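# Carry masking tape roll to next room's coffee table

## Task

Move the roll of masking tape onto the coffee table located in the adjoining room. The robot must not tip over or finish leaning, or the task fails. The tape has to rest on the table by itself at the end; it does not count if the robot is still holding or propping it there.

## Robot and tools

ROBOT. A Hello Robot Stretch 4, about 1.6 m tall, with one arm. It has an omni-wheel base (rim within 0.23 m of the base origin), a lift on a vertical mast, an arm that telescopes forward, a three-joint wrist and a two-finger gripper. Cameras on the robot: head_camera, head_left_camera, head_right_camera (fisheye), wrist_camera. A loose object may occasionally get nudged by something other than the robot.

FRAMES. Base frame: origin on the floor below the base centre, x ahead, y to the left, z up. hand_pose is reported in this frame and marks the point between the fingers, 0.015 m back from the tips; its printed position may be slightly off. With all wrist joints at 0 its axes line up with the base frame. Odometry frame = where the base frame was when the scene began.

TOOL execute_actions. Arguments: "actions" (a list holding one action or nothing) and optional "cameras" (list of names from head_camera, head_left_camera, head_right_camera, wrist_camera, all; omitted/null/["all"] gives every camera, [] gives none). An empty list only reports state and pictures. An action contains "base", "joints", or both, optionally with "pace" and "contact_limits"; alternatively it is just {"end_of_arm": "enable_torque"}. Motions in one action begin together and may finish at different times; none exceeds 15 s.
- "base": one command only, each a relative move from where the base last measured itself. translate_m: straight drive in metres, forward positive, -2 to 2. strafe_m: sideways in metres, left positive, -2 to 2. rotate_rad: spin in place in radians, counter-clockwise (left) positive, -3.2 to 3.2.
- "joints": absolute targets by name (not offsets). lift_m 0 to 1.2; arm_m 0 to 0.55 (extension); wrist_yaw_rad -1.134 to 4.276 (0 ahead, positive left, 3.14 tucked back, over 3.4 the arm may block); wrist_pitch_rad -1.117 to 4.259 (0 level, 1.57 pointing down); wrist_roll_rad -1.117 to 4.259 (0 fingers level, positive turns clockwise viewed from behind); gripper_m 0 to 0.08 (finger gap in metres). Done tolerances: ±0.004 lift/arm, ±0.02 yaw/roll, ±0.05 pitch, ±0.002 gripper. A joint target outside its range is clipped and reported; any other bad value or unknown key rejects the whole call with no motion.
- "pace": slow, default, fast, max. Base top speeds 0.1/0.3/0.4/0.6 m/s and 1/2/3/4 rad/s respectively; with lift above 0.2 these shrink, down to 0.3 m/s and 1 rad/s at lift 1.2.
- "contact_limits": only {"arm_m": value}, 0 (softest) to 0.75 (firmest), default 0.5.
Anything left out of an action may still be driving toward an earlier target without the status showing it. If a result shows a stop, later motion/wait/finish calls in that same reply are skipped.

TOOL wait: {"seconds": 0 to 10}; commands nothing, returns state and images.
TOOL zoom_image: {"camera": name, "region": [x0, y0, x1, y1]} in pixels of that camera's latest full image, top-left origin, max 504x504. Image sizes: head_camera 420x560, head fisheyes 420x672, wrist_camera 616x392.
TOOL finished_scene: {"scene": current scene number}; irreversible, runs after the last command settles, reports success and gives the next task. Replying without any tool call ends everything. When resuming, first send an empty actions list to learn the scene and task.

READINGS. lidar_m: 12 distances (m) from the base origin, 30-degree sectors, first straight ahead then counter-clockwise (4th left, 7th behind, 10th right); "-" means nothing seen or closer than 0.25 m. It sees from ~0.15 m up to robot height (table tops included), can miss glass, thin legs and much behind. wrist_depth_mm: 7x7 grid of median depths, 100 to 2000 mm, "-" unknown; the robot's own parts appear. base_odometry counts wheel rotation (slip is counted as motion); heading -3.142 to 3.142, left positive. If turned_by_wheels and turned_by_imu differ by more than ~0.1 rad, something was hit or wheels slipped, and the heading error is about their difference. base_tilt in degrees, forward and right positive, with a fixed bias up to ~1.5. motor_effort: percent of maximum, positive toward larger joint values, bracket = peak in last action (noisy); wheel_0/1/2 positive means turning right. A rest effort outside its normal range suggests pushing or a load.

STATUSES. done; off_target (stopped short, maybe still pushing); contact_stop_at_<key> (met something; lift, arm or wheels go slack, a slack lift may sag, slack wheels may roll); limit_stop_at_<name>; limit_stop_at_tilt (lean over 6 degrees, lift/arm/wheels go slack and refuse commands until it straightens); limit_stop_at_own_body (near self-collision; move away from the body, lift and arm may go slack); torque_fault (a wrist or gripper motor overloaded and went limp; send enable_torque). on_its_own lists uncommanded things; "held at" there is the held target, not the position. Slack parts hold again once commanded.

GRIPPING. Command a gap smaller than the object to grip; fingers stop just past contact. A reading above the command plus gripper effort away from 0 means something is held; off_target after closing also means an object is between the fingers, though a thin or light grip may still say done. Sustained gripper effort beyond ~50 faults the motor and may drop the object.

AVOID. Tipping: don't drive or turn with over 1 kg held and arm_m above 0.2, especially at fast or max; avoid hard pushes or pulls, especially with high lift or high contact limits. Pressing the gripper into things during base or arm moves causes torque faults; tilted-up plus rolled wrist invites self-collision stops. At scene start, lift_m 0.4 with wrist_yaw_rad 0 unfolds the wrist. Drops, slips, slams and hard hits are penalised, and quicker robot motion is preferred. Release the tape so it sits on the table unaided before finishing.

Each tool is called after "Request:" by a JSON object that holds its "op" and its "data", one argument or row to a line.

## Session

Request:
{"op": "execute_actions", "data": {
  "actions": []
}}

Scene clock: 0.00 s.
base_odometry: x=+0.000 y=+0.000 heading=+0.000 (m, m, rad; odometry frame)
turned_by_wheels: +0.000 (rad since the last result)
turned_by_imu: +0.000 (rad since the last result)
base_tilt: forward=+0.6 right=+0.4 (deg)
lidar_m: 0.83 0.76 0.78 0.96 0.87 0.88 1.03 0.92 0.93 1.16 1.26 2.78
base_status: not commanded
joint_positions: lift_m=+0.264 arm_m=-0.001 wrist_yaw_rad=+3.127 wrist_pitch_rad=-0.005 wrist_roll_rad=-0.017 gripper_m=+0.040
joint_status: not commanded
motor_effort: lift_m=+19 arm_m=-1 wrist_yaw_rad=-1 wrist_pitch_rad=-8 wrist_roll_rad=+1 gripper_m=+0 wheel_0=+0 wheel_1=+0 wheel_2=+0 (%)
hand_pose: x=-0.0410 y=+0.0905 z=+0.4433 quat_wxyz=(+0.007, +0.002, -0.008, +1.000) (m; base frame)
wrist_depth_mm: - 141 1229 1336 1060 878 750 / - 140 1229 1336 1078 866 759 / - 123 178 1336 1078 878 759 / 105 139 220 1366 1078 878 759 / 139 976 1205 1336 1078 878 759 / 904 1025 1160 1308 1025 891 750 / 891 960 124 1118 120 809 759
pictures: head_camera, head_left_camera, head_right_camera, wrist_camera
Images, in order (width x height): head_camera 420x560, head_left_camera 420x672, head_right_camera 420x672, wrist_camera 616x392.

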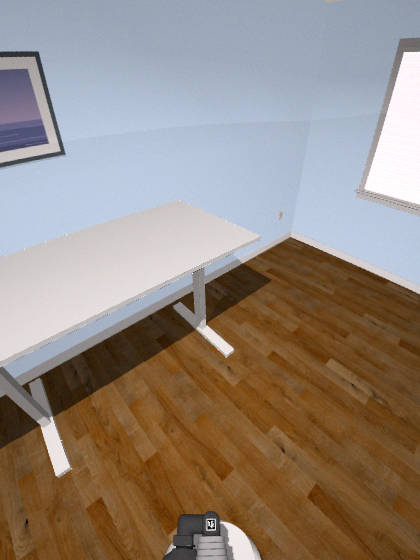

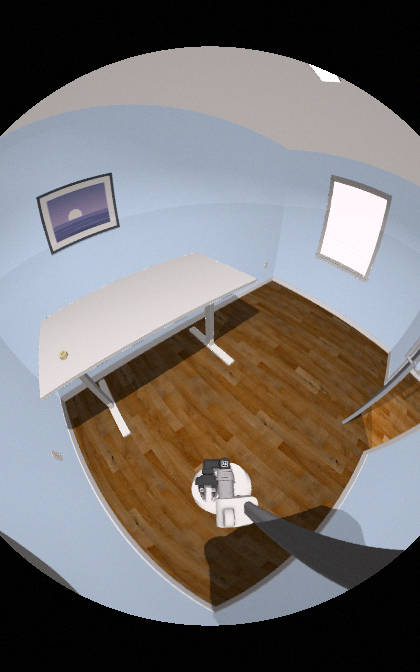

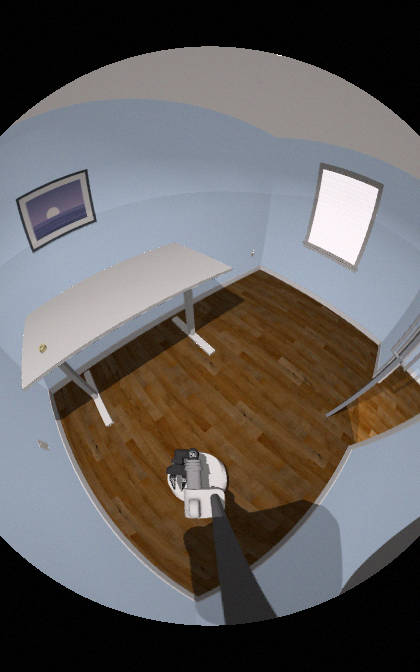

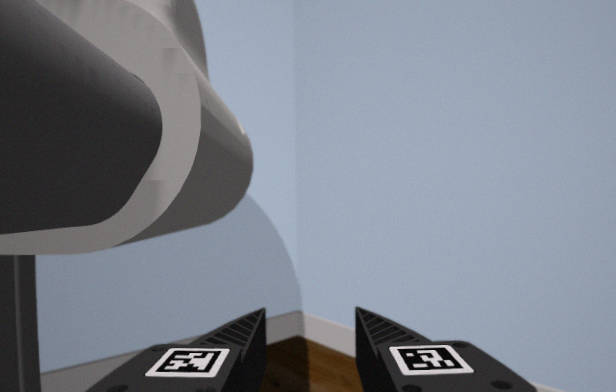

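Table is taller here.

Request:
{"op": "execute_actions", "data": {
  "actions": [
    {"base":{"rotate_rad":1.1},"joints":{"lift_m":1.1,"wrist_yaw_rad":0,"gripper_m":0.08}}
  ],
  "cameras": []
}}

Request:
{"op": "execute_actions", "data": {
  "actions": [
    {"base":{"translate_m":0.35},"joints":{"wrist_pitch_rad":0.9,"arm_m":0.2}}
  ],
  "cameras": ["head_camera","wrist_camera"]
}}

Scene clock: 9.47 s.
base_odometry: x=+0.000 y=+0.000 heading=+1.099 (m, m, rad; odometry frame)
turned_by_wheels: +1.099 (rad since the last result)
turned_by_imu: +1.086 (rad since the last result)
base_tilt: forward=+0.6 right=+0.4 (deg)
lidar_m: 0.78 0.95 0.86 0.88 1.00 0.91 0.93 1.20 1.35 1.28 0.85 0.76
base_status: done
joint_positions: lift_m=+1.100 arm_m=+0.000 wrist_yaw_rad=+0.001 wrist_pitch_rad=-0.005 wrist_roll_rad=-0.017 gripper_m=+0.080
joint_status: all done
motor_effort: lift_m=+21(27) arm_m=-1(1) wrist_yaw_rad=-2(8) wrist_pitch_rad=-9(9) wrist_roll_rad=+0(1) gripper_m=+2(3) wheel_0=-1(7) wheel_1=-2(9) wheel_2=-3(10) (%)
hand_pose: x=+0.3831 y=-0.0873 z=+1.2791 quat_wxyz=(+1.000, -0.008, -0.002, +0.000) (m; base frame)
wrist_depth_mm: 854 1078 1499 1430 1336 1205 1118 / 866 1078 1537 1464 1308 1205 1118 / 854 1078 1499 1430 1308 1182 1118 / 842 1078 1499 1464 1336 1205 1118 / 854 1060 1464 1464 1336 1205 1138 / 866 1060 1397 1430 1281 1182 1118 / 809 104 750 854 759 107 -
pictures: none
No camera images: the call's "cameras" was empty. Leave "cameras" out to get every camera's image.

Scene clock: 12.10 s.
base_odometry: x=+0.159 y=+0.312 heading=+1.100 (m, m, rad; odometry frame)
turned_by_wheels: +0.000 (rad since the last result)
turned_by_imu: -0.003 (rad since the last result)
base_tilt: forward=+0.6 right=+0.5 (deg)
lidar_m: 0.45 0.82 0.73 0.75 0.95 1.22 1.26 1.55 2.96 0.74 0.49 0.45
base_status: done
joint_positions: lift_m=+1.100 arm_m=+0.199 wrist_yaw_rad=+0.000 wrist_pitch_rad=+0.902 wrist_roll_rad=-0.017 gripper_m=+0.080
joint_status: all done
motor_effort: lift_m=+20(21) arm_m=+5(8) wrist_yaw_rad=+0(1) wrist_pitch_rad=-2(6) wrist_roll_rad=+1(0) gripper_m=+2(1) wheel_0=+1(9) wheel_1=+2(7) wheel_2=-1(14) (%)
hand_pose: x=+0.5020 y=-0.0874 z=+1.1113 quat_wxyz=(+0.900, -0.007, +0.436, +0.004) (m; base frame)
wrist_depth_mm: 647 820 991 654 627 609 615 / 661 866 1078 521 525 521 517 / 699 917 455 455 449 445 449 / 732 891 399 397 397 394 392 / 768 359 357 347 353 349 349 / 750 320 324 320 319 317 315 / 820 104 281 291 282 107 -
pictures: head_camera, wrist_camera
Images, in order (width x height): head_camera 420x560, wrist_camera 616x392.

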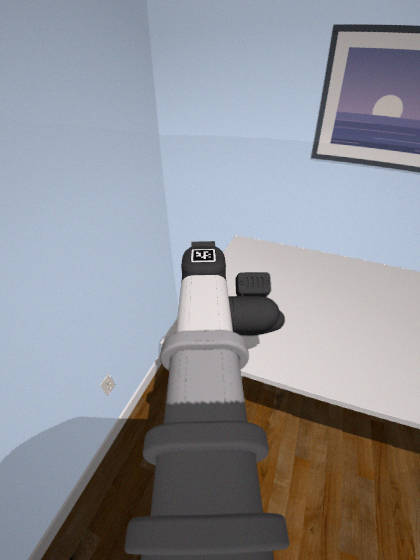

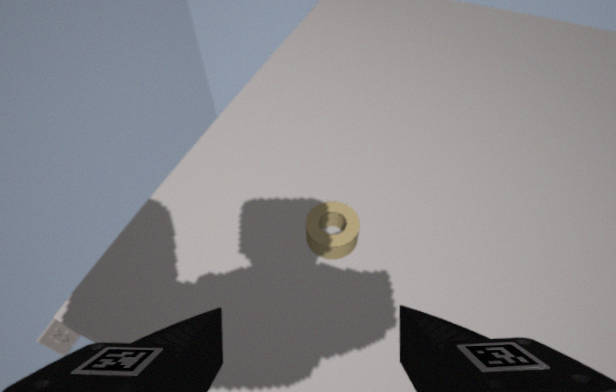

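Request:
{"op": "execute_actions", "data": {
  "actions": [
    {"base":{"strafe_m":-0.022},"joints":{"lift_m":1.02,"arm_m":0.345}}
  ],
  "cameras": ["wrist_camera"]
}}

Request:
{"op": "execute_actions", "data": {
  "actions": [
    {"joints":{"lift_m":0.97}}
  ],
  "cameras": ["wrist_camera"]
}}

Scene clock: 19.33 s.
base_odometry: x=+0.178 y=+0.302 heading=+1.100 (m, m, rad; odometry frame)
turned_by_wheels: +0.000 (rad since the last result)
turned_by_imu: +0.000 (rad since the last result)
base_tilt: forward=+0.8 right=+0.5 (deg)
lidar_m: 0.47 0.83 0.75 0.76 0.99 1.26 1.27 1.54 2.95 0.72 0.48 0.43
base_status: done
joint_positions: lift_m=+1.020 arm_m=+0.344 wrist_yaw_rad=+0.000 wrist_pitch_rad=+0.902 wrist_roll_rad=-0.017 gripper_m=+0.080
joint_status: all done
motor_effort: lift_m=+17(14) arm_m=+5(5) wrist_yaw_rad=+1(2) wrist_pitch_rad=-5(6) wrist_roll_rad=+0(0) gripper_m=+3(2) wheel_0=+1(9) wheel_1=-1(9) wheel_2=+0(3) (%)
hand_pose: x=+0.6469 y=-0.0874 z=+1.0316 quat_wxyz=(+0.900, -0.007, +0.436, +0.004) (m; base frame)
wrist_depth_mm: 609 778 820 466 462 452 452 / 627 820 421 392 387 384 387 / 661 842 340 336 334 332 332 / 691 307 297 296 293 291 290 / 676 266 265 264 262 259 258 / 239 239 239 237 236 236 233 / 221 104 209 200 207 107 -
pictures: wrist_camera
Images, in order (width x height): wrist_camera 616x392.

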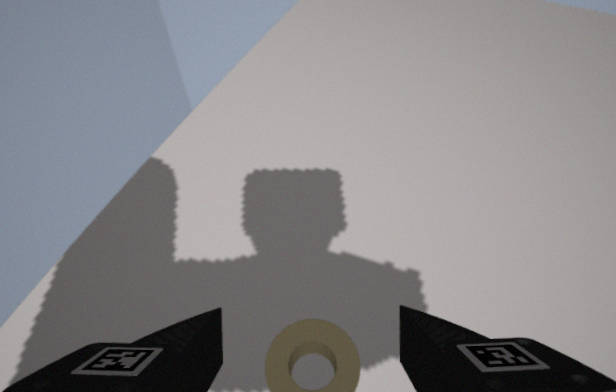

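Scene clock: 20.43 s.
base_odometry: x=+0.178 y=+0.302 heading=+1.100 (m, m, rad; odometry frame)
turned_by_wheels: +0.000 (rad since the last result)
turned_by_imu: +0.000 (rad since the last result)
base_tilt: forward=+0.7 right=+0.4 (deg)
lidar_m: 0.45 0.84 0.75 0.76 0.97 1.24 1.26 1.57 2.96 0.74 0.49 0.45
base_status: not commanded
joint_positions: lift_m=+0.970 arm_m=+0.344 wrist_yaw_rad=+0.000 wrist_pitch_rad=+0.902 wrist_roll_rad=-0.017 gripper_m=+0.080
joint_status: all done
motor_effort: lift_m=+16(22) arm_m=+5(5) wrist_yaw_rad=+0(1) wrist_pitch_rad=-6(5) wrist_roll_rad=+0(0) gripper_m=+1(2) wheel_0=+1(1) wheel_1=-1(1) wheel_2=+0(0) (%)
hand_pose: x=+0.6469 y=-0.0874 z=+0.9816 quat_wxyz=(+0.900, -0.007, +0.436, +0.004) (m; base frame)
wrist_depth_mm: 615 778 750 364 364 353 353 / 634 778 307 306 303 301 301 / 661 267 265 263 262 260 259 / 241 234 233 231 229 228 227 / 209 208 208 207 206 204 203 / 187 187 187 164 185 183 182 / 173 104 160 146 150 107 -
pictures: wrist_camera
Images, in order (width x height): wrist_camera 616x392.

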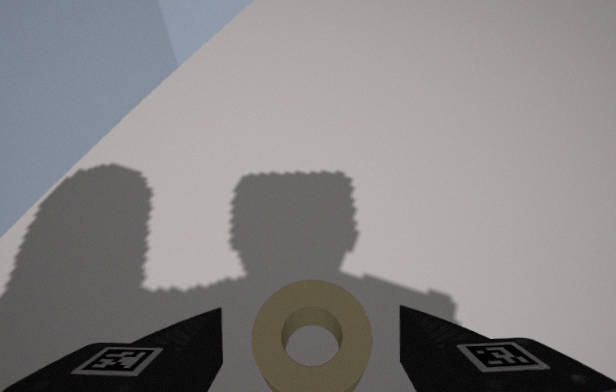

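Request:
{"op": "execute_actions", "data": {
  "actions": [
    {"joints":{"gripper_m":0.035}}
  ],
  "cameras": []
}}

Request:
{"op": "execute_actions", "data": {
  "actions": [
    {"joints":{"lift_m":1.02}}
  ],
  "cameras": ["wrist_camera"]
}}

Request:
{"op": "execute_actions", "data": {
  "actions": [
    {"base":{"translate_m":-0.3},"joints":{"arm_m":0}}
  ],
  "cameras": []
}}

Request:
{"op": "execute_actions", "data": {
  "actions": [
    {"base":{"rotate_rad":-1.9},"joints":{"lift_m":0.9}}
  ]
}}

Scene clock: 29.00 s.
base_odometry: x=+0.178 y=+0.302 heading=+1.100 (m, m, rad; odometry frame)
turned_by_wheels: +0.000 (rad since the last result)
turned_by_imu: +0.000 (rad since the last result)
base_tilt: forward=+0.7 right=+0.6 (deg)
lidar_m: 0.46 0.84 0.76 0.75 1.00 1.24 1.26 1.53 2.96 0.72 0.49 0.44
base_status: not commanded
joint_positions: lift_m=+0.970 arm_m=+0.344 wrist_yaw_rad=+0.000 wrist_pitch_rad=+0.902 wrist_roll_rad=-0.017 gripper_m=+0.048
joint_status: gripper_m off_target (ended at +0.048, target +0.035)
on_its_own: gripper_m is held at +0.043, not at your +0.035, by its contact guard: the fingers met something
motor_effort: lift_m=+16(16) arm_m=+5(5) wrist_yaw_rad=+1(0) wrist_pitch_rad=-5(4) wrist_roll_rad=+1(0) gripper_m=-36(38) wheel_0=+1(1) wheel_1=-1(1) wheel_2=-1(0) (%)
hand_pose: x=+0.6469 y=-0.0874 z=+0.9816 quat_wxyz=(+0.900, -0.007, +0.436, +0.004) (m; base frame)
wrist_depth_mm: 615 778 759 366 362 353 355 / 634 778 307 306 303 303 301 / 654 268 265 264 262 260 258 / 242 235 233 231 230 229 228 / 209 208 208 207 205 204 203 / 188 187 187 163 185 183 182 / 172 173 128 146 122 139 -
pictures: none
No camera images: the call's "cameras" was empty. Leave "cameras" out to get every camera's image.

Scene clock: 30.10 s.
base_odometry: x=+0.178 y=+0.302 heading=+1.100 (m, m, rad; odometry frame)
turned_by_wheels: +0.000 (rad since the last result)
turned_by_imu: +0.000 (rad since the last result)
base_tilt: forward=+0.7 right=+0.5 (deg)
lidar_m: 0.46 0.83 0.75 0.76 0.98 1.25 1.27 1.54 2.95 0.71 0.48 0.45
base_status: not commanded
joint_positions: lift_m=+1.020 arm_m=+0.344 wrist_yaw_rad=+0.000 wrist_pitch_rad=+0.902 wrist_roll_rad=-0.017 gripper_m=+0.048
joint_status: all done
on_its_own: gripper_m is held at +0.043, not at your +0.035, by its contact guard: the fingers met something
motor_effort: lift_m=+21(22) arm_m=+5(5) wrist_yaw_rad=+0(1) wrist_pitch_rad=-4(4) wrist_roll_rad=+1(2) gripper_m=-37(36) wheel_0=+1(1) wheel_1=-1(1) wheel_2=+0(0) (%)
hand_pose: x=+0.6469 y=-0.0874 z=+1.0312 quat_wxyz=(+0.900, -0.007, +0.436, +0.004) (m; base frame)
wrist_depth_mm: 615 778 820 466 462 452 455 / 627 831 421 389 387 384 384 / 668 831 340 336 332 330 329 / 691 306 297 296 293 291 290 / 676 266 264 264 262 259 257 / 239 239 238 163 236 235 232 / 218 221 128 146 122 162 215
pictures: wrist_camera
Images, in order (width x height): wrist_camera 616x392.

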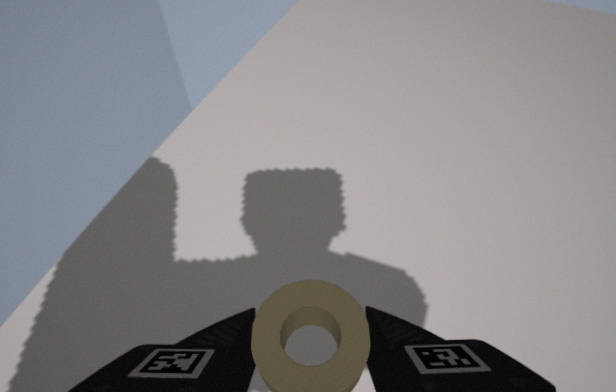

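Scene clock: 32.57 s.
base_odometry: x=+0.042 y=+0.035 heading=+1.099 (m, m, rad; odometry frame)
turned_by_wheels: +0.000 (rad since the last result)
turned_by_imu: +0.002 (rad since the last result)
base_tilt: forward=+0.6 right=+0.5 (deg)
lidar_m: 0.73 0.94 0.85 0.88 1.06 0.97 0.97 1.26 1.41 1.20 0.79 0.71
base_status: done
joint_positions: lift_m=+1.020 arm_m=+0.001 wrist_yaw_rad=+0.000 wrist_pitch_rad=+0.902 wrist_roll_rad=-0.017 gripper_m=+0.048
joint_status: all done
on_its_own: gripper_m is held at +0.043, not at your +0.035, by its contact guard: the fingers met something
motor_effort: lift_m=+21(21) arm_m=-5(6) wrist_yaw_rad=+2(3) wrist_pitch_rad=-4(7) wrist_roll_rad=+0(1) gripper_m=-37(36) wheel_0=-2(5) wheel_1=-4(8) wheel_2=+2(13) (%)
hand_pose: x=+0.3036 y=-0.0874 z=+1.0312 quat_wxyz=(+0.900, -0.007, +0.436, +0.004) (m; base frame)
wrist_depth_mm: 854 1060 1397 521 488 462 455 / 891 1138 1618 1537 1397 1308 1205 / 917 1205 1661 1661 1661 1464 1366 / 976 1281 1537 1499 1537 1499 1464 / 1025 1336 1397 1366 1336 1336 1336 / 1060 1255 1205 164 1229 1205 1205 / 1098 1160 128 146 122 615 1118
pictures: none
No camera images: the call's "cameras" was empty. Leave "cameras" out to get every camera's image.

Scene clock: 35.07 s.
base_odometry: x=+0.042 y=+0.035 heading=-0.800 (m, m, rad; odometry frame)
turned_by_wheels: -1.899 (rad since the last result)
turned_by_imu: -1.876 (rad since the last result)
base_tilt: forward=+0.8 right=+0.5 (deg)
lidar_m: 2.83 0.95 0.73 0.72 0.78 0.89 0.86 0.94 1.00 0.95 1.05 1.28
base_status: done
joint_positions: lift_m=+0.900 arm_m=+0.001 wrist_yaw_rad=+0.000 wrist_pitch_rad=+0.902 wrist_roll_rad=-0.017 gripper_m=+0.048
joint_status: all done
on_its_own: gripper_m is held at +0.043, not at your +0.035, by its contact guard: the fingers met something
motor_effort: lift_m=+17(23) arm_m=-5(5) wrist_yaw_rad=+2(1) wrist_pitch_rad=-5(5) wrist_roll_rad=+1(1) gripper_m=-37(37) wheel_0=+2(5) wheel_1=+4(10) wheel_2=+3(9) (%)
hand_pose: x=+0.3036 y=-0.0874 z=+0.9115 quat_wxyz=(+0.900, -0.007, +0.436, +0.004) (m; base frame)
wrist_depth_mm: - - - - - 1983 - / 1863 1863 1808 1808 1808 1756 1808 / 1576 1576 1576 1537 1576 1537 1537 / 1397 1366 1397 1397 1366 1397 1366 / 1255 1255 1255 1229 1229 1205 1205 / 1118 1118 1118 163 1098 1078 1078 / 1025 1025 128 146 122 554 991
pictures: head_camera, head_left_camera, head_right_camera, wrist_camera
Images, in order (width x height): head_camera 420x560, head_left_camera 420x672, head_right_camera 420x672, wrist_camera 616x392.

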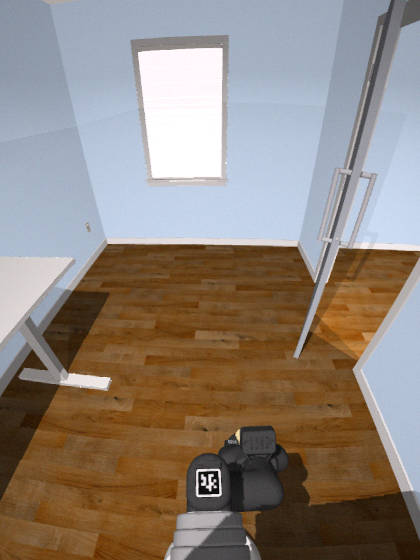

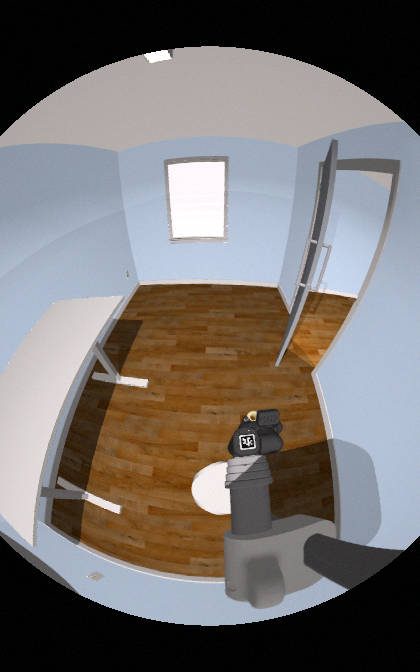

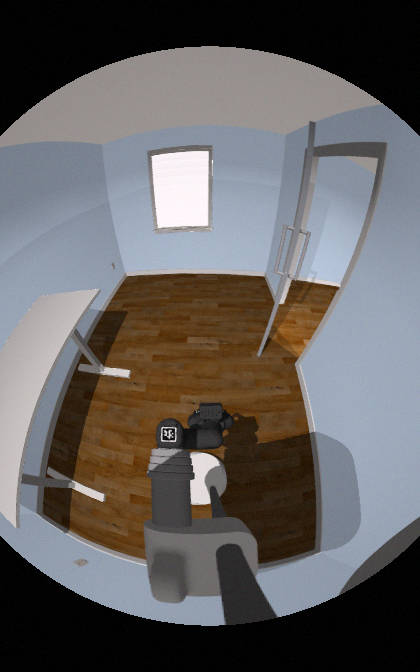

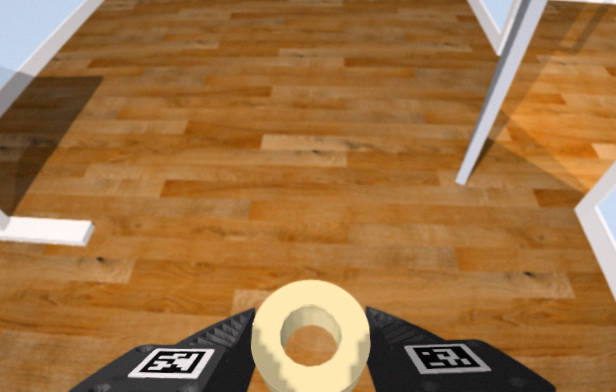

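Request:
{"op": "execute_actions", "data": {
  "actions": [
    {"base":{"rotate_rad":-0.3},"joints":{"lift_m":0.45}}
  ],
  "cameras": []
}}

Request:
{"op": "execute_actions", "data": {
  "actions": [
    {"base":{"strafe_m":-0.42},"pace":"fast"}
  ],
  "cameras": []
}}

Request:
{"op": "execute_actions", "data": {
  "actions": [
    {"base":{"translate_m":0.8},"pace":"fast"}
  ]
}}

Scene clock: 49.17 s.
base_odometry: x=+0.042 y=+0.035 heading=-1.099 (m, m, rad; odometry frame)
turned_by_wheels: -0.299 (rad since the last result)
turned_by_imu: -0.296 (rad since the last result)
base_tilt: forward=+0.6 right=+0.6 (deg)
lidar_m: 1.29 2.83 0.80 0.71 0.72 0.88 0.87 0.88 1.04 0.96 0.98 1.17
base_status: done
joint_positions: lift_m=+0.450 arm_m=+0.001 wrist_yaw_rad=+0.000 wrist_pitch_rad=+0.902 wrist_roll_rad=-0.017 gripper_m=+0.048
joint_status: all done
on_its_own: gripper_m is held at +0.043, not at your +0.035, by its contact guard: the fingers met something
motor_effort: lift_m=+17(17) arm_m=-5(5) wrist_yaw_rad=+2(1) wrist_pitch_rad=-6(4) wrist_roll_rad=+1(1) gripper_m=-36(37) wheel_0=+2(7) wheel_1=+4(9) wheel_2=+3(10) (%)
hand_pose: x=+0.3036 y=-0.0874 z=+0.4615 quat_wxyz=(+0.900, -0.007, +0.436, +0.004) (m; base frame)
wrist_depth_mm: 1281 1255 1255 1255 1205 1182 931 / 1098 1078 1060 1042 1025 1025 946 / 917 917 904 904 891 878 878 / 798 798 798 788 778 768 778 / 715 707 699 699 699 699 683 / 634 640 634 164 634 627 621 / 580 591 128 146 122 342 569
pictures: none
No camera images: the call's "cameras" was empty. Leave "cameras" out to get every camera's image.

Scene clock: 51.37 s.
base_odometry: x=-0.332 y=-0.156 heading=-1.099 (m, m, rad; odometry frame)
turned_by_wheels: +0.000 (rad since the last result)
turned_by_imu: +0.000 (rad since the last result)
base_tilt: forward=+0.7 right=+0.5 (deg)
lidar_m: 1.23 2.95 1.27 1.11 1.10 0.90 0.78 0.78 0.65 0.56 0.57 0.67
base_status: done
joint_positions: lift_m=+0.450 arm_m=+0.001 wrist_yaw_rad=+0.000 wrist_pitch_rad=+0.902 wrist_roll_rad=-0.017 gripper_m=+0.048
joint_status: not commanded
on_its_own: gripper_m is held at +0.043, not at your +0.035, by its contact guard: the fingers met something
motor_effort: lift_m=+17(17) arm_m=-5(5) wrist_yaw_rad=+1(2) wrist_pitch_rad=-5(8) wrist_roll_rad=+1(0) gripper_m=-37(37) wheel_0=+0(12) wheel_1=+2(15) wheel_2=-1(3) (%)
hand_pose: x=+0.3036 y=-0.0874 z=+0.4615 quat_wxyz=(+0.900, -0.007, +0.436, +0.004) (m; base frame)
wrist_depth_mm: 1308 1255 1160 1255 960 627 488 / 1078 1060 1060 1042 976 661 508 / 917 917 904 891 891 699 517 / 809 798 788 788 788 715 539 / 707 715 707 715 691 683 559 / 640 640 640 163 634 627 564 / 580 585 128 146 122 342 564
pictures: none
No camera images: the call's "cameras" was empty. Leave "cameras" out to get every camera's image.

Scene clock: 54.63 s.
base_odometry: x=+0.031 y=-0.869 heading=-1.099 (m, m, rad; odometry frame)
turned_by_wheels: +0.000 (rad since the last result)
turned_by_imu: -0.006 (rad since the last result)
base_tilt: forward=+0.8 right=+0.5 (deg)
lidar_m: 0.48 0.47 2.39 1.28 1.30 1.58 1.54 0.79 0.43 0.38 0.38 0.47
base_status: done
joint_positions: lift_m=+0.450 arm_m=+0.001 wrist_yaw_rad=+0.000 wrist_pitch_rad=+0.902 wrist_roll_rad=-0.017 gripper_m=+0.048
joint_status: not commanded
on_its_own: gripper_m is held at +0.043, not at your +0.035, by its contact guard: the fingers met something
motor_effort: lift_m=+17(17) arm_m=-5(5) wrist_yaw_rad=-1(1) wrist_pitch_rad=-6(6) wrist_roll_rad=+1(1) gripper_m=-36(37) wheel_0=-1(9) wheel_1=+1(8) wheel_2=+1(15) (%)
hand_pose: x=+0.3036 y=-0.0874 z=+0.4615 quat_wxyz=(+0.900, -0.007, +0.436, +0.004) (m; base frame)
wrist_depth_mm: 273 364 580 1160 1255 1205 1205 / 278 377 603 1008 1042 1025 1042 / 301 392 634 891 891 878 294 / 768 407 676 798 788 778 304 / 707 477 676 699 699 430 327 / 640 627 621 164 627 452 347 / 585 591 128 146 122 257 353
pictures: head_camera, head_left_camera, head_right_camera, wrist_camera
Images, in order (width x height): head_camera 420x560, head_left_camera 420x672, head_right_camera 420x672, wrist_camera 616x392.

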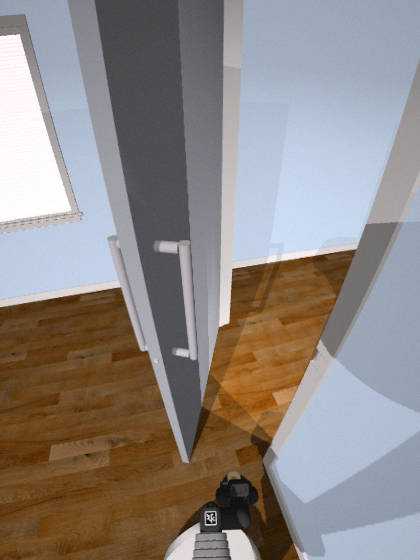

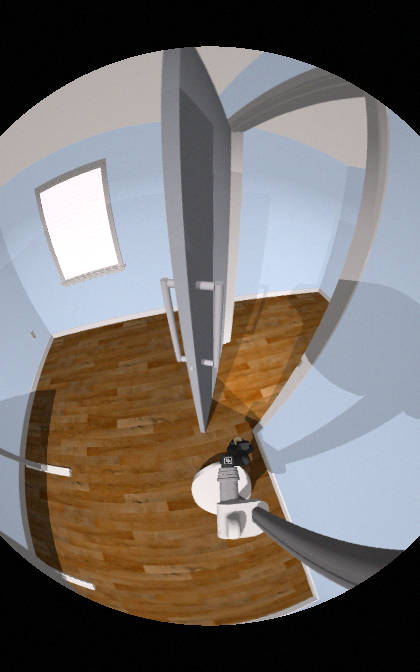

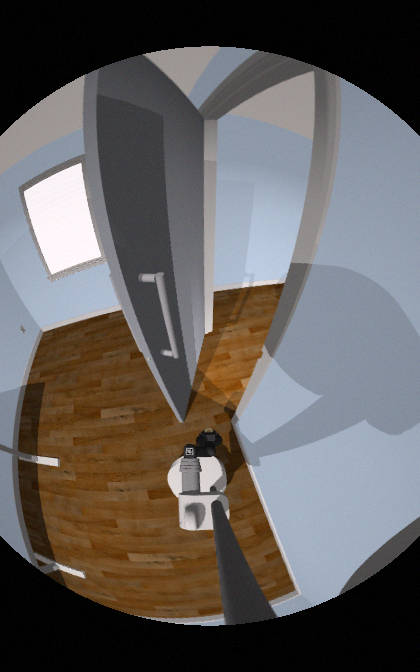

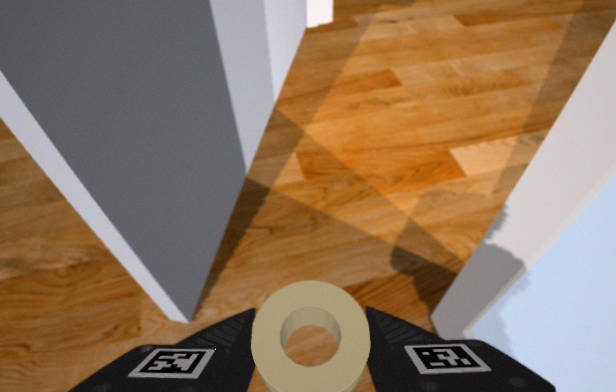

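Request:
{"op": "execute_actions", "data": {
  "actions": [
    {"joints":{"arm_m":0.36}}
  ],
  "cameras": []
}}

Request:
{"op": "execute_actions", "data": {
  "actions": [
    {"base":{"strafe_m":0.47},"joints":{"wrist_yaw_rad":-0.5},"pace":"slow"}
  ],
  "cameras": ["head_camera","head_left_camera"]
}}

Scene clock: 64.60 s.
base_odometry: x=+0.031 y=-0.869 heading=-1.099 (m, m, rad; odometry frame)
turned_by_wheels: +0.000 (rad since the last result)
turned_by_imu: +0.000 (rad since the last result)
base_tilt: forward=+0.7 right=+0.5 (deg)
lidar_m: 0.48 0.47 2.42 1.29 1.29 1.55 1.55 0.76 0.45 0.38 0.38 0.46
base_status: not commanded
joint_positions: lift_m=+0.450 arm_m=+0.359 wrist_yaw_rad=+0.000 wrist_pitch_rad=+0.902 wrist_roll_rad=-0.017 gripper_m=+0.048
joint_status: all done
on_its_own: gripper_m is held at +0.043, not at your +0.035, by its contact guard: the fingers met something
motor_effort: lift_m=+17(17) arm_m=+5(7) wrist_yaw_rad=-1(2) wrist_pitch_rad=-4(5) wrist_roll_rad=+1(1) gripper_m=-36(38) wheel_0=-1(1) wheel_1=+1(1) wheel_2=+1(1) (%)
hand_pose: x=+0.6619 y=-0.0874 z=+0.4615 quat_wxyz=(+0.900, -0.008, +0.436, +0.004) (m; base frame)
wrist_depth_mm: 190 252 399 866 1229 1205 1205 / 193 262 413 976 1042 1042 1008 / 198 271 442 866 891 878 866 / 202 281 466 778 778 778 768 / 207 290 492 699 707 691 683 / 215 300 439 164 621 621 621 / 220 272 128 146 122 342 574
pictures: none
No camera images: the call's "cameras" was empty. Leave "cameras" out to get every camera's image.

Scene clock: 70.43 s.
base_odometry: x=+0.450 y=-0.655 heading=-1.099 (m, m, rad; odometry frame)
turned_by_wheels: +0.000 (rad since the last result)
turned_by_imu: -0.002 (rad since the last result)
base_tilt: forward=+0.7 right=+0.5 (deg)
lidar_m: 0.58 2.02 1.87 0.83 0.83 0.99 1.66 1.65 0.99 0.82 0.82 0.95
base_status: done
joint_positions: lift_m=+0.450 arm_m=+0.359 wrist_yaw_rad=-0.501 wrist_pitch_rad=+0.902 wrist_roll_rad=-0.016 gripper_m=+0.048
joint_status: all done
on_its_own: gripper_m is held at +0.043, not at your +0.035, by its contact guard: the fingers met something
motor_effort: lift_m=+17(17) arm_m=+5(5) wrist_yaw_rad=+3(6) wrist_pitch_rad=-4(5) wrist_roll_rad=+0(1) gripper_m=-37(37) wheel_0=-3(13) wheel_1=+5(8) wheel_2=-2(4) (%)
hand_pose: x=+0.6038 y=-0.1400 z=+0.4616 quat_wxyz=(+0.873, +0.101, +0.424, -0.219) (m; base frame)
wrist_depth_mm: 110 154 298 1160 1229 1205 1229 / 111 155 300 991 1042 1042 1025 / 112 156 303 866 891 891 891 / 112 157 303 788 778 778 778 / 112 156 304 699 699 691 683 / 111 156 240 163 627 621 621 / 111 135 128 146 122 340 569
pictures: head_camera, head_left_camera
Images, in order (width x height): head_camera 420x560, head_left_camera 420x672.

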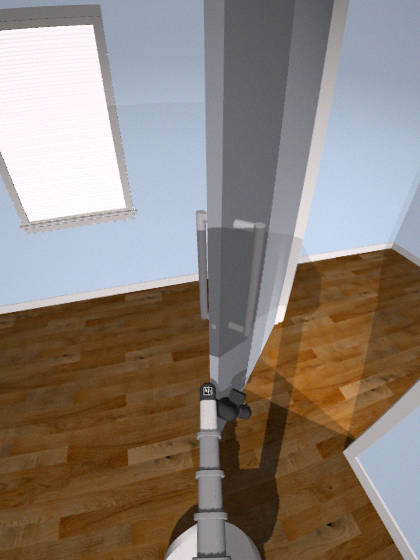

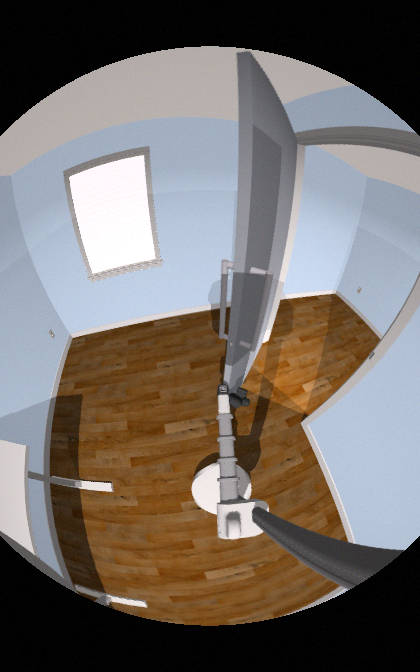

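Request:
{"op": "execute_actions", "data": {
  "actions": [
    {"base":{"strafe_m":-0.36},"joints":{"arm_m":0}}
  ],
  "cameras": []
}}

Request:
{"op": "execute_actions", "data": {
  "actions": [
    {"base":{"translate_m":0.5}}
  ],
  "cameras": []
}}

Request:
{"op": "execute_actions", "data": {
  "actions": [
    {"base":{"rotate_rad":-0.62},"joints":{"wrist_yaw_rad":0}}
  ],
  "cameras": ["head_camera","head_left_camera","head_right_camera"]
}}

Scene clock: 84.70 s.
base_odometry: x=+0.129 y=-0.819 heading=-1.099 (m, m, rad; odometry frame)
turned_by_wheels: +0.000 (rad since the last result)
turned_by_imu: +0.001 (rad since the last result)
base_tilt: forward=+0.7 right=+0.4 (deg)
lidar_m: 0.78 0.63 2.30 1.18 1.19 1.45 1.58 0.96 0.57 0.48 0.49 0.57
base_status: done
joint_positions: lift_m=+0.450 arm_m=+0.001 wrist_yaw_rad=-0.500 wrist_pitch_rad=+0.902 wrist_roll_rad=-0.016 gripper_m=+0.048
joint_status: all done
on_its_own: gripper_m is held at +0.043, not at your +0.035, by its contact guard: the fingers met something
motor_effort: lift_m=+17(17) arm_m=-5(5) wrist_yaw_rad=+0(2) wrist_pitch_rad=-4(5) wrist_roll_rad=+1(1) gripper_m=-37(36) wheel_0=+2(11) wheel_1=+0(11) wheel_2=+0(2) (%)
hand_pose: x=+0.2456 y=-0.1399 z=+0.4615 quat_wxyz=(+0.873, +0.101, +0.424, -0.219) (m; base frame)
wrist_depth_mm: 768 1118 1255 1255 1205 338 298 / 778 1025 1042 1042 976 370 320 / 768 904 904 891 504 410 349 / 759 798 788 788 569 455 382 / 707 715 707 707 668 512 421 / 640 640 640 163 634 564 466 / 585 591 128 146 122 322 500
pictures: none
No camera images: the call's "cameras" was empty. Leave "cameras" out to get every camera's image.

Scene clock: 87.83 s.
base_odometry: x=+0.356 y=-1.264 heading=-1.099 (m, m, rad; odometry frame)
turned_by_wheels: +0.000 (rad since the last result)
turned_by_imu: -0.004 (rad since the last result)
base_tilt: forward=+0.7 right=+0.5 (deg)
lidar_m: 0.44 0.31 0.25 0.33 1.30 1.56 2.07 0.78 0.44 0.38 2.62 1.02
base_status: done
joint_positions: lift_m=+0.450 arm_m=+0.001 wrist_yaw_rad=-0.500 wrist_pitch_rad=+0.902 wrist_roll_rad=-0.016 gripper_m=+0.048
joint_status: not commanded
on_its_own: gripper_m is held at +0.043, not at your +0.035, by its contact guard: the fingers met something
motor_effort: lift_m=+17(17) arm_m=-5(5) wrist_yaw_rad=+0(1) wrist_pitch_rad=-5(5) wrist_roll_rad=+0(0) gripper_m=-38(37) wheel_0=+1(7) wheel_1=+4(7) wheel_2=-2(14) (%)
hand_pose: x=+0.2456 y=-0.1399 z=+0.4615 quat_wxyz=(+0.873, +0.101, +0.424, -0.219) (m; base frame)
wrist_depth_mm: 430 621 1229 1255 1229 1229 1205 / 433 621 991 1042 1042 1025 1025 / 424 627 904 904 891 891 891 / 427 627 788 798 788 778 768 / 424 627 707 707 707 699 691 / 430 615 634 164 634 627 621 / 430 539 128 146 122 342 574
pictures: none
No camera images: the call's "cameras" was empty. Leave "cameras" out to get every camera's image.

Scene clock: 89.23 s.
base_odometry: x=+0.356 y=-1.264 heading=-1.718 (m, m, rad; odometry frame)
turned_by_wheels: -0.619 (rad since the last result)
turned_by_imu: -0.612 (rad since the last result)
base_tilt: forward=+0.6 right=+0.5 (deg)
lidar_m: 2.03 0.49 0.33 0.25 0.30 1.30 1.47 2.09 0.91 0.46 0.38 2.62
base_status: done
joint_positions: lift_m=+0.450 arm_m=+0.001 wrist_yaw_rad=-0.001 wrist_pitch_rad=+0.902 wrist_roll_rad=-0.016 gripper_m=+0.048
joint_status: all done
on_its_own: gripper_m is held at +0.043, not at your +0.035, by its contact guard: the fingers met something
motor_effort: lift_m=+17(17) arm_m=-5(5) wrist_yaw_rad=+1(9) wrist_pitch_rad=-5(9) wrist_roll_rad=+0(0) gripper_m=-37(36) wheel_0=+2(4) wheel_1=+2(9) wheel_2=+5(10) (%)
hand_pose: x=+0.3036 y=-0.0875 z=+0.4615 quat_wxyz=(+0.900, -0.007, +0.436, +0.003) (m; base frame)
wrist_depth_mm: 676 1281 1255 1255 1229 1205 1205 / 683 1025 1060 1025 1025 1025 1025 / 654 878 904 904 891 878 891 / 640 809 788 788 788 778 768 / 627 715 707 699 699 691 691 / 615 640 634 163 627 627 621 / 580 591 128 146 122 342 574
pictures: head_camera, head_left_camera, head_right_camera
Images, in order (width x height): head_camera 420x560, head_left_camera 420x672, head_right_camera 420x672.

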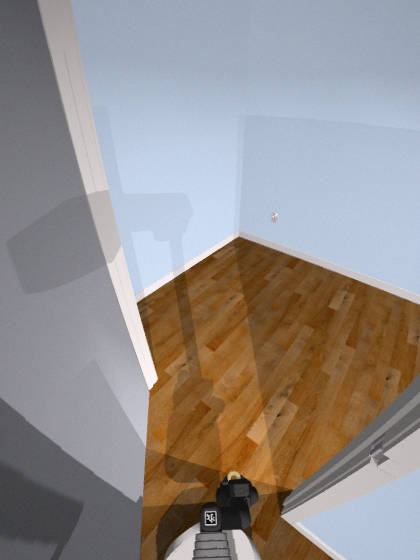

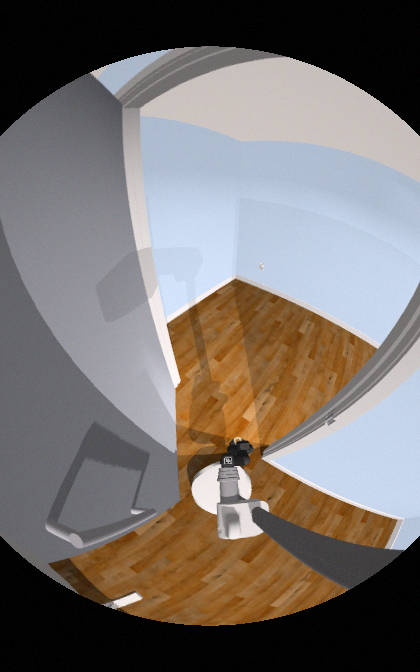

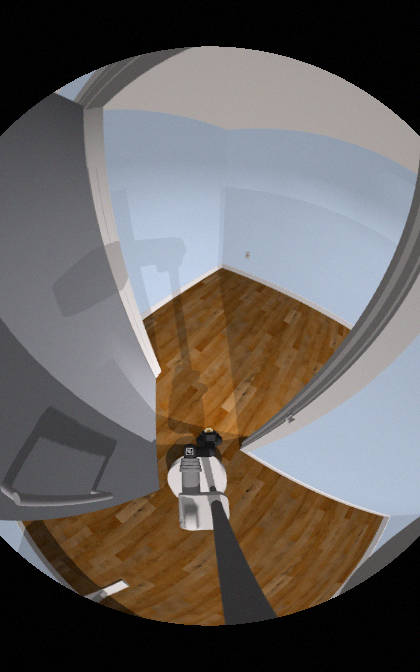

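Request:
{"op": "execute_actions", "data": {
  "actions": [
    {"base":{"translate_m":0.5}}
  ],
  "cameras": []
}}

Request:
{"op": "execute_actions", "data": {
  "actions": [
    {"base":{"rotate_rad":-0.9},"joints":{"lift_m":0.6}}
  ],
  "cameras": ["head_camera","head_left_camera"]
}}

Scene clock: 97.73 s.
base_odometry: x=+0.283 y=-1.759 heading=-1.718 (m, m, rad; odometry frame)
turned_by_wheels: +0.000 (rad since the last result)
turned_by_imu: -0.004 (rad since the last result)
base_tilt: forward=+0.7 right=+0.5 (deg)
lidar_m: 1.64 0.56 0.36 0.34 0.34 0.46 2.79 2.49 0.42 2.01 2.25 2.23
base_status: done
joint_positions: lift_m=+0.450 arm_m=+0.001 wrist_yaw_rad=+0.000 wrist_pitch_rad=+0.902 wrist_roll_rad=-0.016 gripper_m=+0.048
joint_status: not commanded
on_its_own: gripper_m is held at +0.043, not at your +0.035, by its contact guard: the fingers met something
motor_effort: lift_m=+17(17) arm_m=-5(5) wrist_yaw_rad=+2(1) wrist_pitch_rad=-5(5) wrist_roll_rad=+0(0) gripper_m=-36(36) wheel_0=+2(6) wheel_1=+2(9) wheel_2=-2(14) (%)
hand_pose: x=+0.3036 y=-0.0875 z=+0.4615 quat_wxyz=(+0.900, -0.007, +0.436, +0.003) (m; base frame)
wrist_depth_mm: 1060 1182 1255 1255 1255 1205 1229 / 1042 1078 1060 1060 1025 1042 1025 / 917 917 904 891 891 891 891 / 798 798 788 798 788 788 778 / 715 707 707 707 707 699 691 / 615 640 640 163 627 627 621 / 580 585 128 146 122 342 574
pictures: none
No camera images: the call's "cameras" was empty. Leave "cameras" out to get every camera's image.

Scene clock: 99.43 s.
base_odometry: x=+0.283 y=-1.759 heading=-2.617 (m, m, rad; odometry frame)
turned_by_wheels: -0.899 (rad since the last result)
turned_by_imu: -0.888 (rad since the last result)
base_tilt: forward=+0.7 right=+0.5 (deg)
lidar_m: 2.24 2.24 1.51 0.47 0.35 0.32 0.37 0.54 2.11 0.42 0.39 2.16
base_status: done
joint_positions: lift_m=+0.600 arm_m=+0.001 wrist_yaw_rad=+0.000 wrist_pitch_rad=+0.902 wrist_roll_rad=-0.016 gripper_m=+0.048
joint_status: all done
on_its_own: gripper_m is held at +0.043, not at your +0.035, by its contact guard: the fingers met something
motor_effort: lift_m=+21(21) arm_m=-5(5) wrist_yaw_rad=+2(1) wrist_pitch_rad=-7(5) wrist_roll_rad=+0(0) gripper_m=-36(36) wheel_0=+3(9) wheel_1=+3(10) wheel_2=+4(10) (%)
hand_pose: x=+0.3036 y=-0.0874 z=+0.6112 quat_wxyz=(+0.900, -0.007, +0.436, +0.004) (m; base frame)
wrist_depth_mm: 1576 1618 1537 1576 1537 1499 1499 / 1336 1336 1308 1308 1281 1308 1308 / 1160 1118 1118 1118 1118 1098 1098 / 1008 1008 991 991 976 976 976 / 878 878 878 866 878 854 854 / 798 798 798 164 798 778 768 / 732 732 128 146 122 413 715
pictures: head_camera, head_left_camera
Images, in order (width x height): head_camera 420x560, head_left_camera 420x672.

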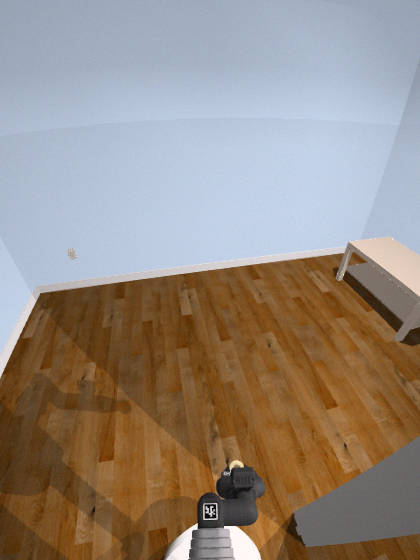

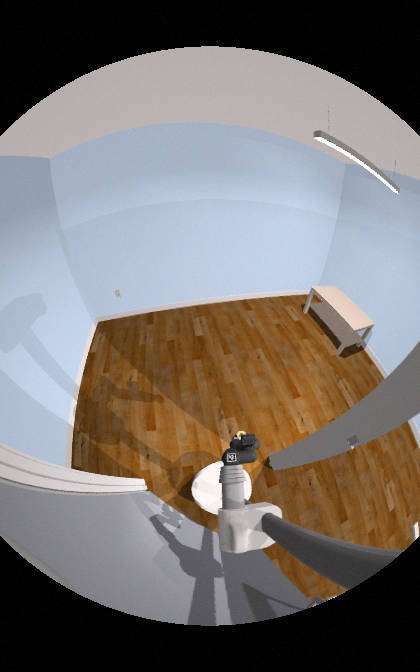

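Request:
{"op": "execute_actions", "data": {
  "actions": [
    {"base":{"translate_m":0.6},"pace":"fast"}
  ],
  "cameras": []
}}

Request:
{"op": "execute_actions", "data": {
  "actions": [
    {"base":{"rotate_rad":-0.85}}
  ],
  "cameras": []
}}

Request:
{"op": "execute_actions", "data": {
  "actions": [
    {"base":{"translate_m":0.95},"pace":"fast"}
  ],
  "cameras": ["head_camera","wrist_camera"]
}}

Scene clock: 108.53 s.
base_odometry: x=-0.236 y=-2.059 heading=-2.617 (m, m, rad; odometry frame)
turned_by_wheels: +0.000 (rad since the last result)
turned_by_imu: -0.005 (rad since the last result)
base_tilt: forward=+0.7 right=+0.4 (deg)
lidar_m: 1.64 1.66 1.61 1.45 0.81 0.82 0.88 0.57 0.55 1.03 1.69 1.85
base_status: done
joint_positions: lift_m=+0.600 arm_m=+0.001 wrist_yaw_rad=+0.000 wrist_pitch_rad=+0.902 wrist_roll_rad=-0.016 gripper_m=+0.048
joint_status: not commanded
on_its_own: gripper_m is held at +0.043, not at your +0.035, by its contact guard: the fingers met something
motor_effort: lift_m=+21(21) arm_m=-5(5) wrist_yaw_rad=-1(2) wrist_pitch_rad=-3(6) wrist_roll_rad=+0(0) gripper_m=-36(36) wheel_0=+1(9) wheel_1=+2(9) wheel_2=-1(17) (%)
hand_pose: x=+0.3036 y=-0.0874 z=+0.6112 quat_wxyz=(+0.900, -0.007, +0.436, +0.004) (m; base frame)
wrist_depth_mm: 1308 1366 1430 1464 1464 1499 1499 / 1366 1336 1308 1308 1281 1308 1281 / 1138 1138 1118 1118 1118 1098 1098 / 1008 991 991 976 991 960 960 / 878 891 891 866 878 854 866 / 809 798 788 163 778 778 768 / 715 741 128 146 122 413 715
pictures: none
No camera images: the call's "cameras" was empty. Leave "cameras" out to get every camera's image.

Scene clock: 110.13 s.
base_odometry: x=-0.236 y=-2.059 heading=+2.817 (m, m, rad; odometry frame)
turned_by_wheels: -0.849 (rad since the last result)
turned_by_imu: -0.838 (rad since the last result)
base_tilt: forward=+0.7 right=+0.4 (deg)
lidar_m: 1.72 1.72 1.65 1.73 1.50 1.45 0.81 0.83 0.98 0.54 0.64 1.69
base_status: done
joint_positions: lift_m=+0.600 arm_m=+0.001 wrist_yaw_rad=+0.000 wrist_pitch_rad=+0.902 wrist_roll_rad=-0.016 gripper_m=+0.048
joint_status: not commanded
on_its_own: gripper_m is held at +0.043, not at your +0.035, by its contact guard: the fingers met something
motor_effort: lift_m=+21(21) arm_m=-5(5) wrist_yaw_rad=+0(0) wrist_pitch_rad=-5(5) wrist_roll_rad=+0(0) gripper_m=-36(36) wheel_0=+3(7) wheel_1=+4(9) wheel_2=+5(9) (%)
hand_pose: x=+0.3036 y=-0.0874 z=+0.6112 quat_wxyz=(+0.900, -0.007, +0.436, +0.004) (m; base frame)
wrist_depth_mm: 1464 1618 1537 1537 1464 1537 1499 / 1308 1308 1308 1308 1281 1281 1281 / 1138 1138 1118 1118 1118 1118 1098 / 1008 991 976 991 976 991 960 / 904 891 891 878 866 878 854 / 798 788 798 164 778 778 768 / 732 732 128 146 122 413 715
pictures: none
No camera images: the call's "cameras" was empty. Leave "cameras" out to get every camera's image.

Scene clock: 113.80 s.
base_odometry: x=-1.137 y=-1.756 heading=+2.817 (m, m, rad; odometry frame)
turned_by_wheels: +0.000 (rad since the last result)
turned_by_imu: -0.008 (rad since the last result)
base_tilt: forward=+0.8 right=+0.5 (deg)
lidar_m: 0.86 1.22 1.16 1.22 1.68 2.26 1.75 0.96 0.91 0.95 1.31 0.82
base_status: done
joint_positions: lift_m=+0.600 arm_m=+0.001 wrist_yaw_rad=+0.000 wrist_pitch_rad=+0.902 wrist_roll_rad=-0.016 gripper_m=+0.048
joint_status: not commanded
on_its_own: gripper_m is held at +0.043, not at your +0.035, by its contact guard: the fingers met something
motor_effort: lift_m=+21(21) arm_m=-5(5) wrist_yaw_rad=+1(1) wrist_pitch_rad=-4(6) wrist_roll_rad=+0(0) gripper_m=-37(36) wheel_0=+0(8) wheel_1=+2(10) wheel_2=+0(16) (%)
hand_pose: x=+0.3036 y=-0.0874 z=+0.6112 quat_wxyz=(+0.900, -0.007, +0.436, +0.004) (m; base frame)
wrist_depth_mm: 1042 1255 866 683 627 615 615 / 1078 1281 1060 1042 1008 591 539 / 1118 1138 1118 1078 917 891 831 / 991 991 991 976 960 917 715 / 891 891 878 878 866 854 866 / 798 788 798 164 778 778 768 / 732 741 128 146 122 413 715
pictures: head_camera, wrist_camera
Images, in order (width x height): head_camera 420x560, wrist_camera 616x392.

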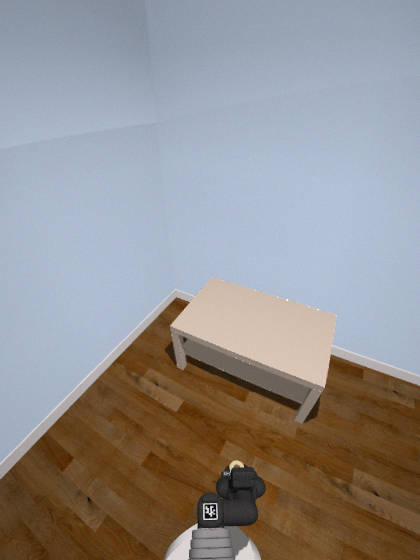

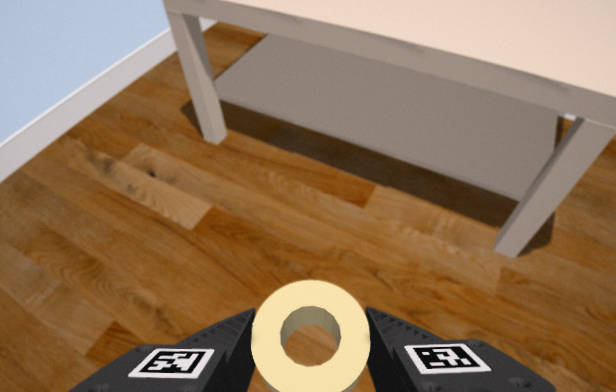

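Request:
{"op": "execute_actions", "data": {
  "actions": [
    {"base":{"translate_m":0.35},"joints":{"arm_m":0.42},"pace":"fast"}
  ],
  "cameras": ["wrist_camera","head_camera"]
}}

Scene clock: 122.00 s.
base_odometry: x=-1.468 y=-1.645 heading=+2.818 (m, m, rad; odometry frame)
turned_by_wheels: +0.000 (rad since the last result)
turned_by_imu: -0.003 (rad since the last result)
base_tilt: forward=+0.5 right=+0.5 (deg)
lidar_m: 0.57 0.75 1.00 1.06 1.41 2.57 2.10 1.12 1.10 1.14 0.56 0.53
base_status: done
joint_positions: lift_m=+0.600 arm_m=+0.419 wrist_yaw_rad=+0.000 wrist_pitch_rad=+0.902 wrist_roll_rad=-0.017 gripper_m=+0.048
joint_status: all done
on_its_own: gripper_m is held at +0.043, not at your +0.035, by its contact guard: the fingers met something
motor_effort: lift_m=+20(21) arm_m=+5(6) wrist_yaw_rad=+0(3) wrist_pitch_rad=-5(8) wrist_roll_rad=+0(0) gripper_m=-36(37) wheel_0=+2(7) wheel_1=+3(10) wheel_2=+1(16) (%)
hand_pose: x=+0.7220 y=-0.0874 z=+0.6113 quat_wxyz=(+0.900, -0.008, +0.436, +0.004) (m; base frame)
wrist_depth_mm: 691 820 750 647 569 508 462 / 715 891 842 525 521 549 504 / 759 946 455 452 449 442 445 / 809 413 399 399 394 392 392 / 798 357 357 355 351 349 349 / 322 322 322 164 317 314 314 / 296 297 127 146 122 200 289
pictures: head_camera, wrist_camera
Images, in order (width x height): head_camera 420x560, wrist_camera 616x392.

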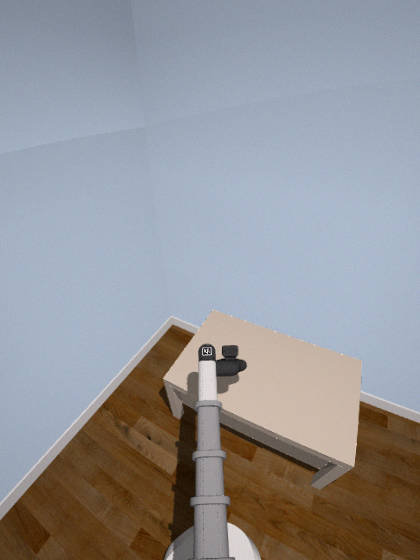

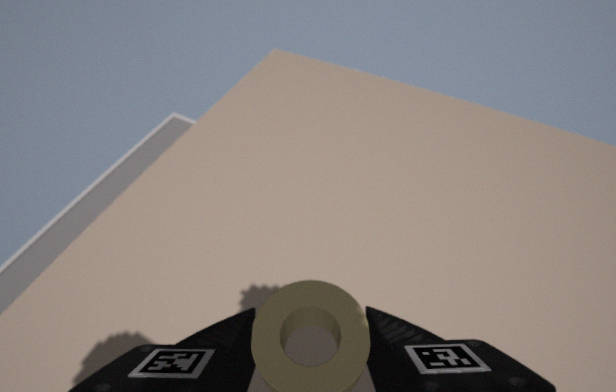

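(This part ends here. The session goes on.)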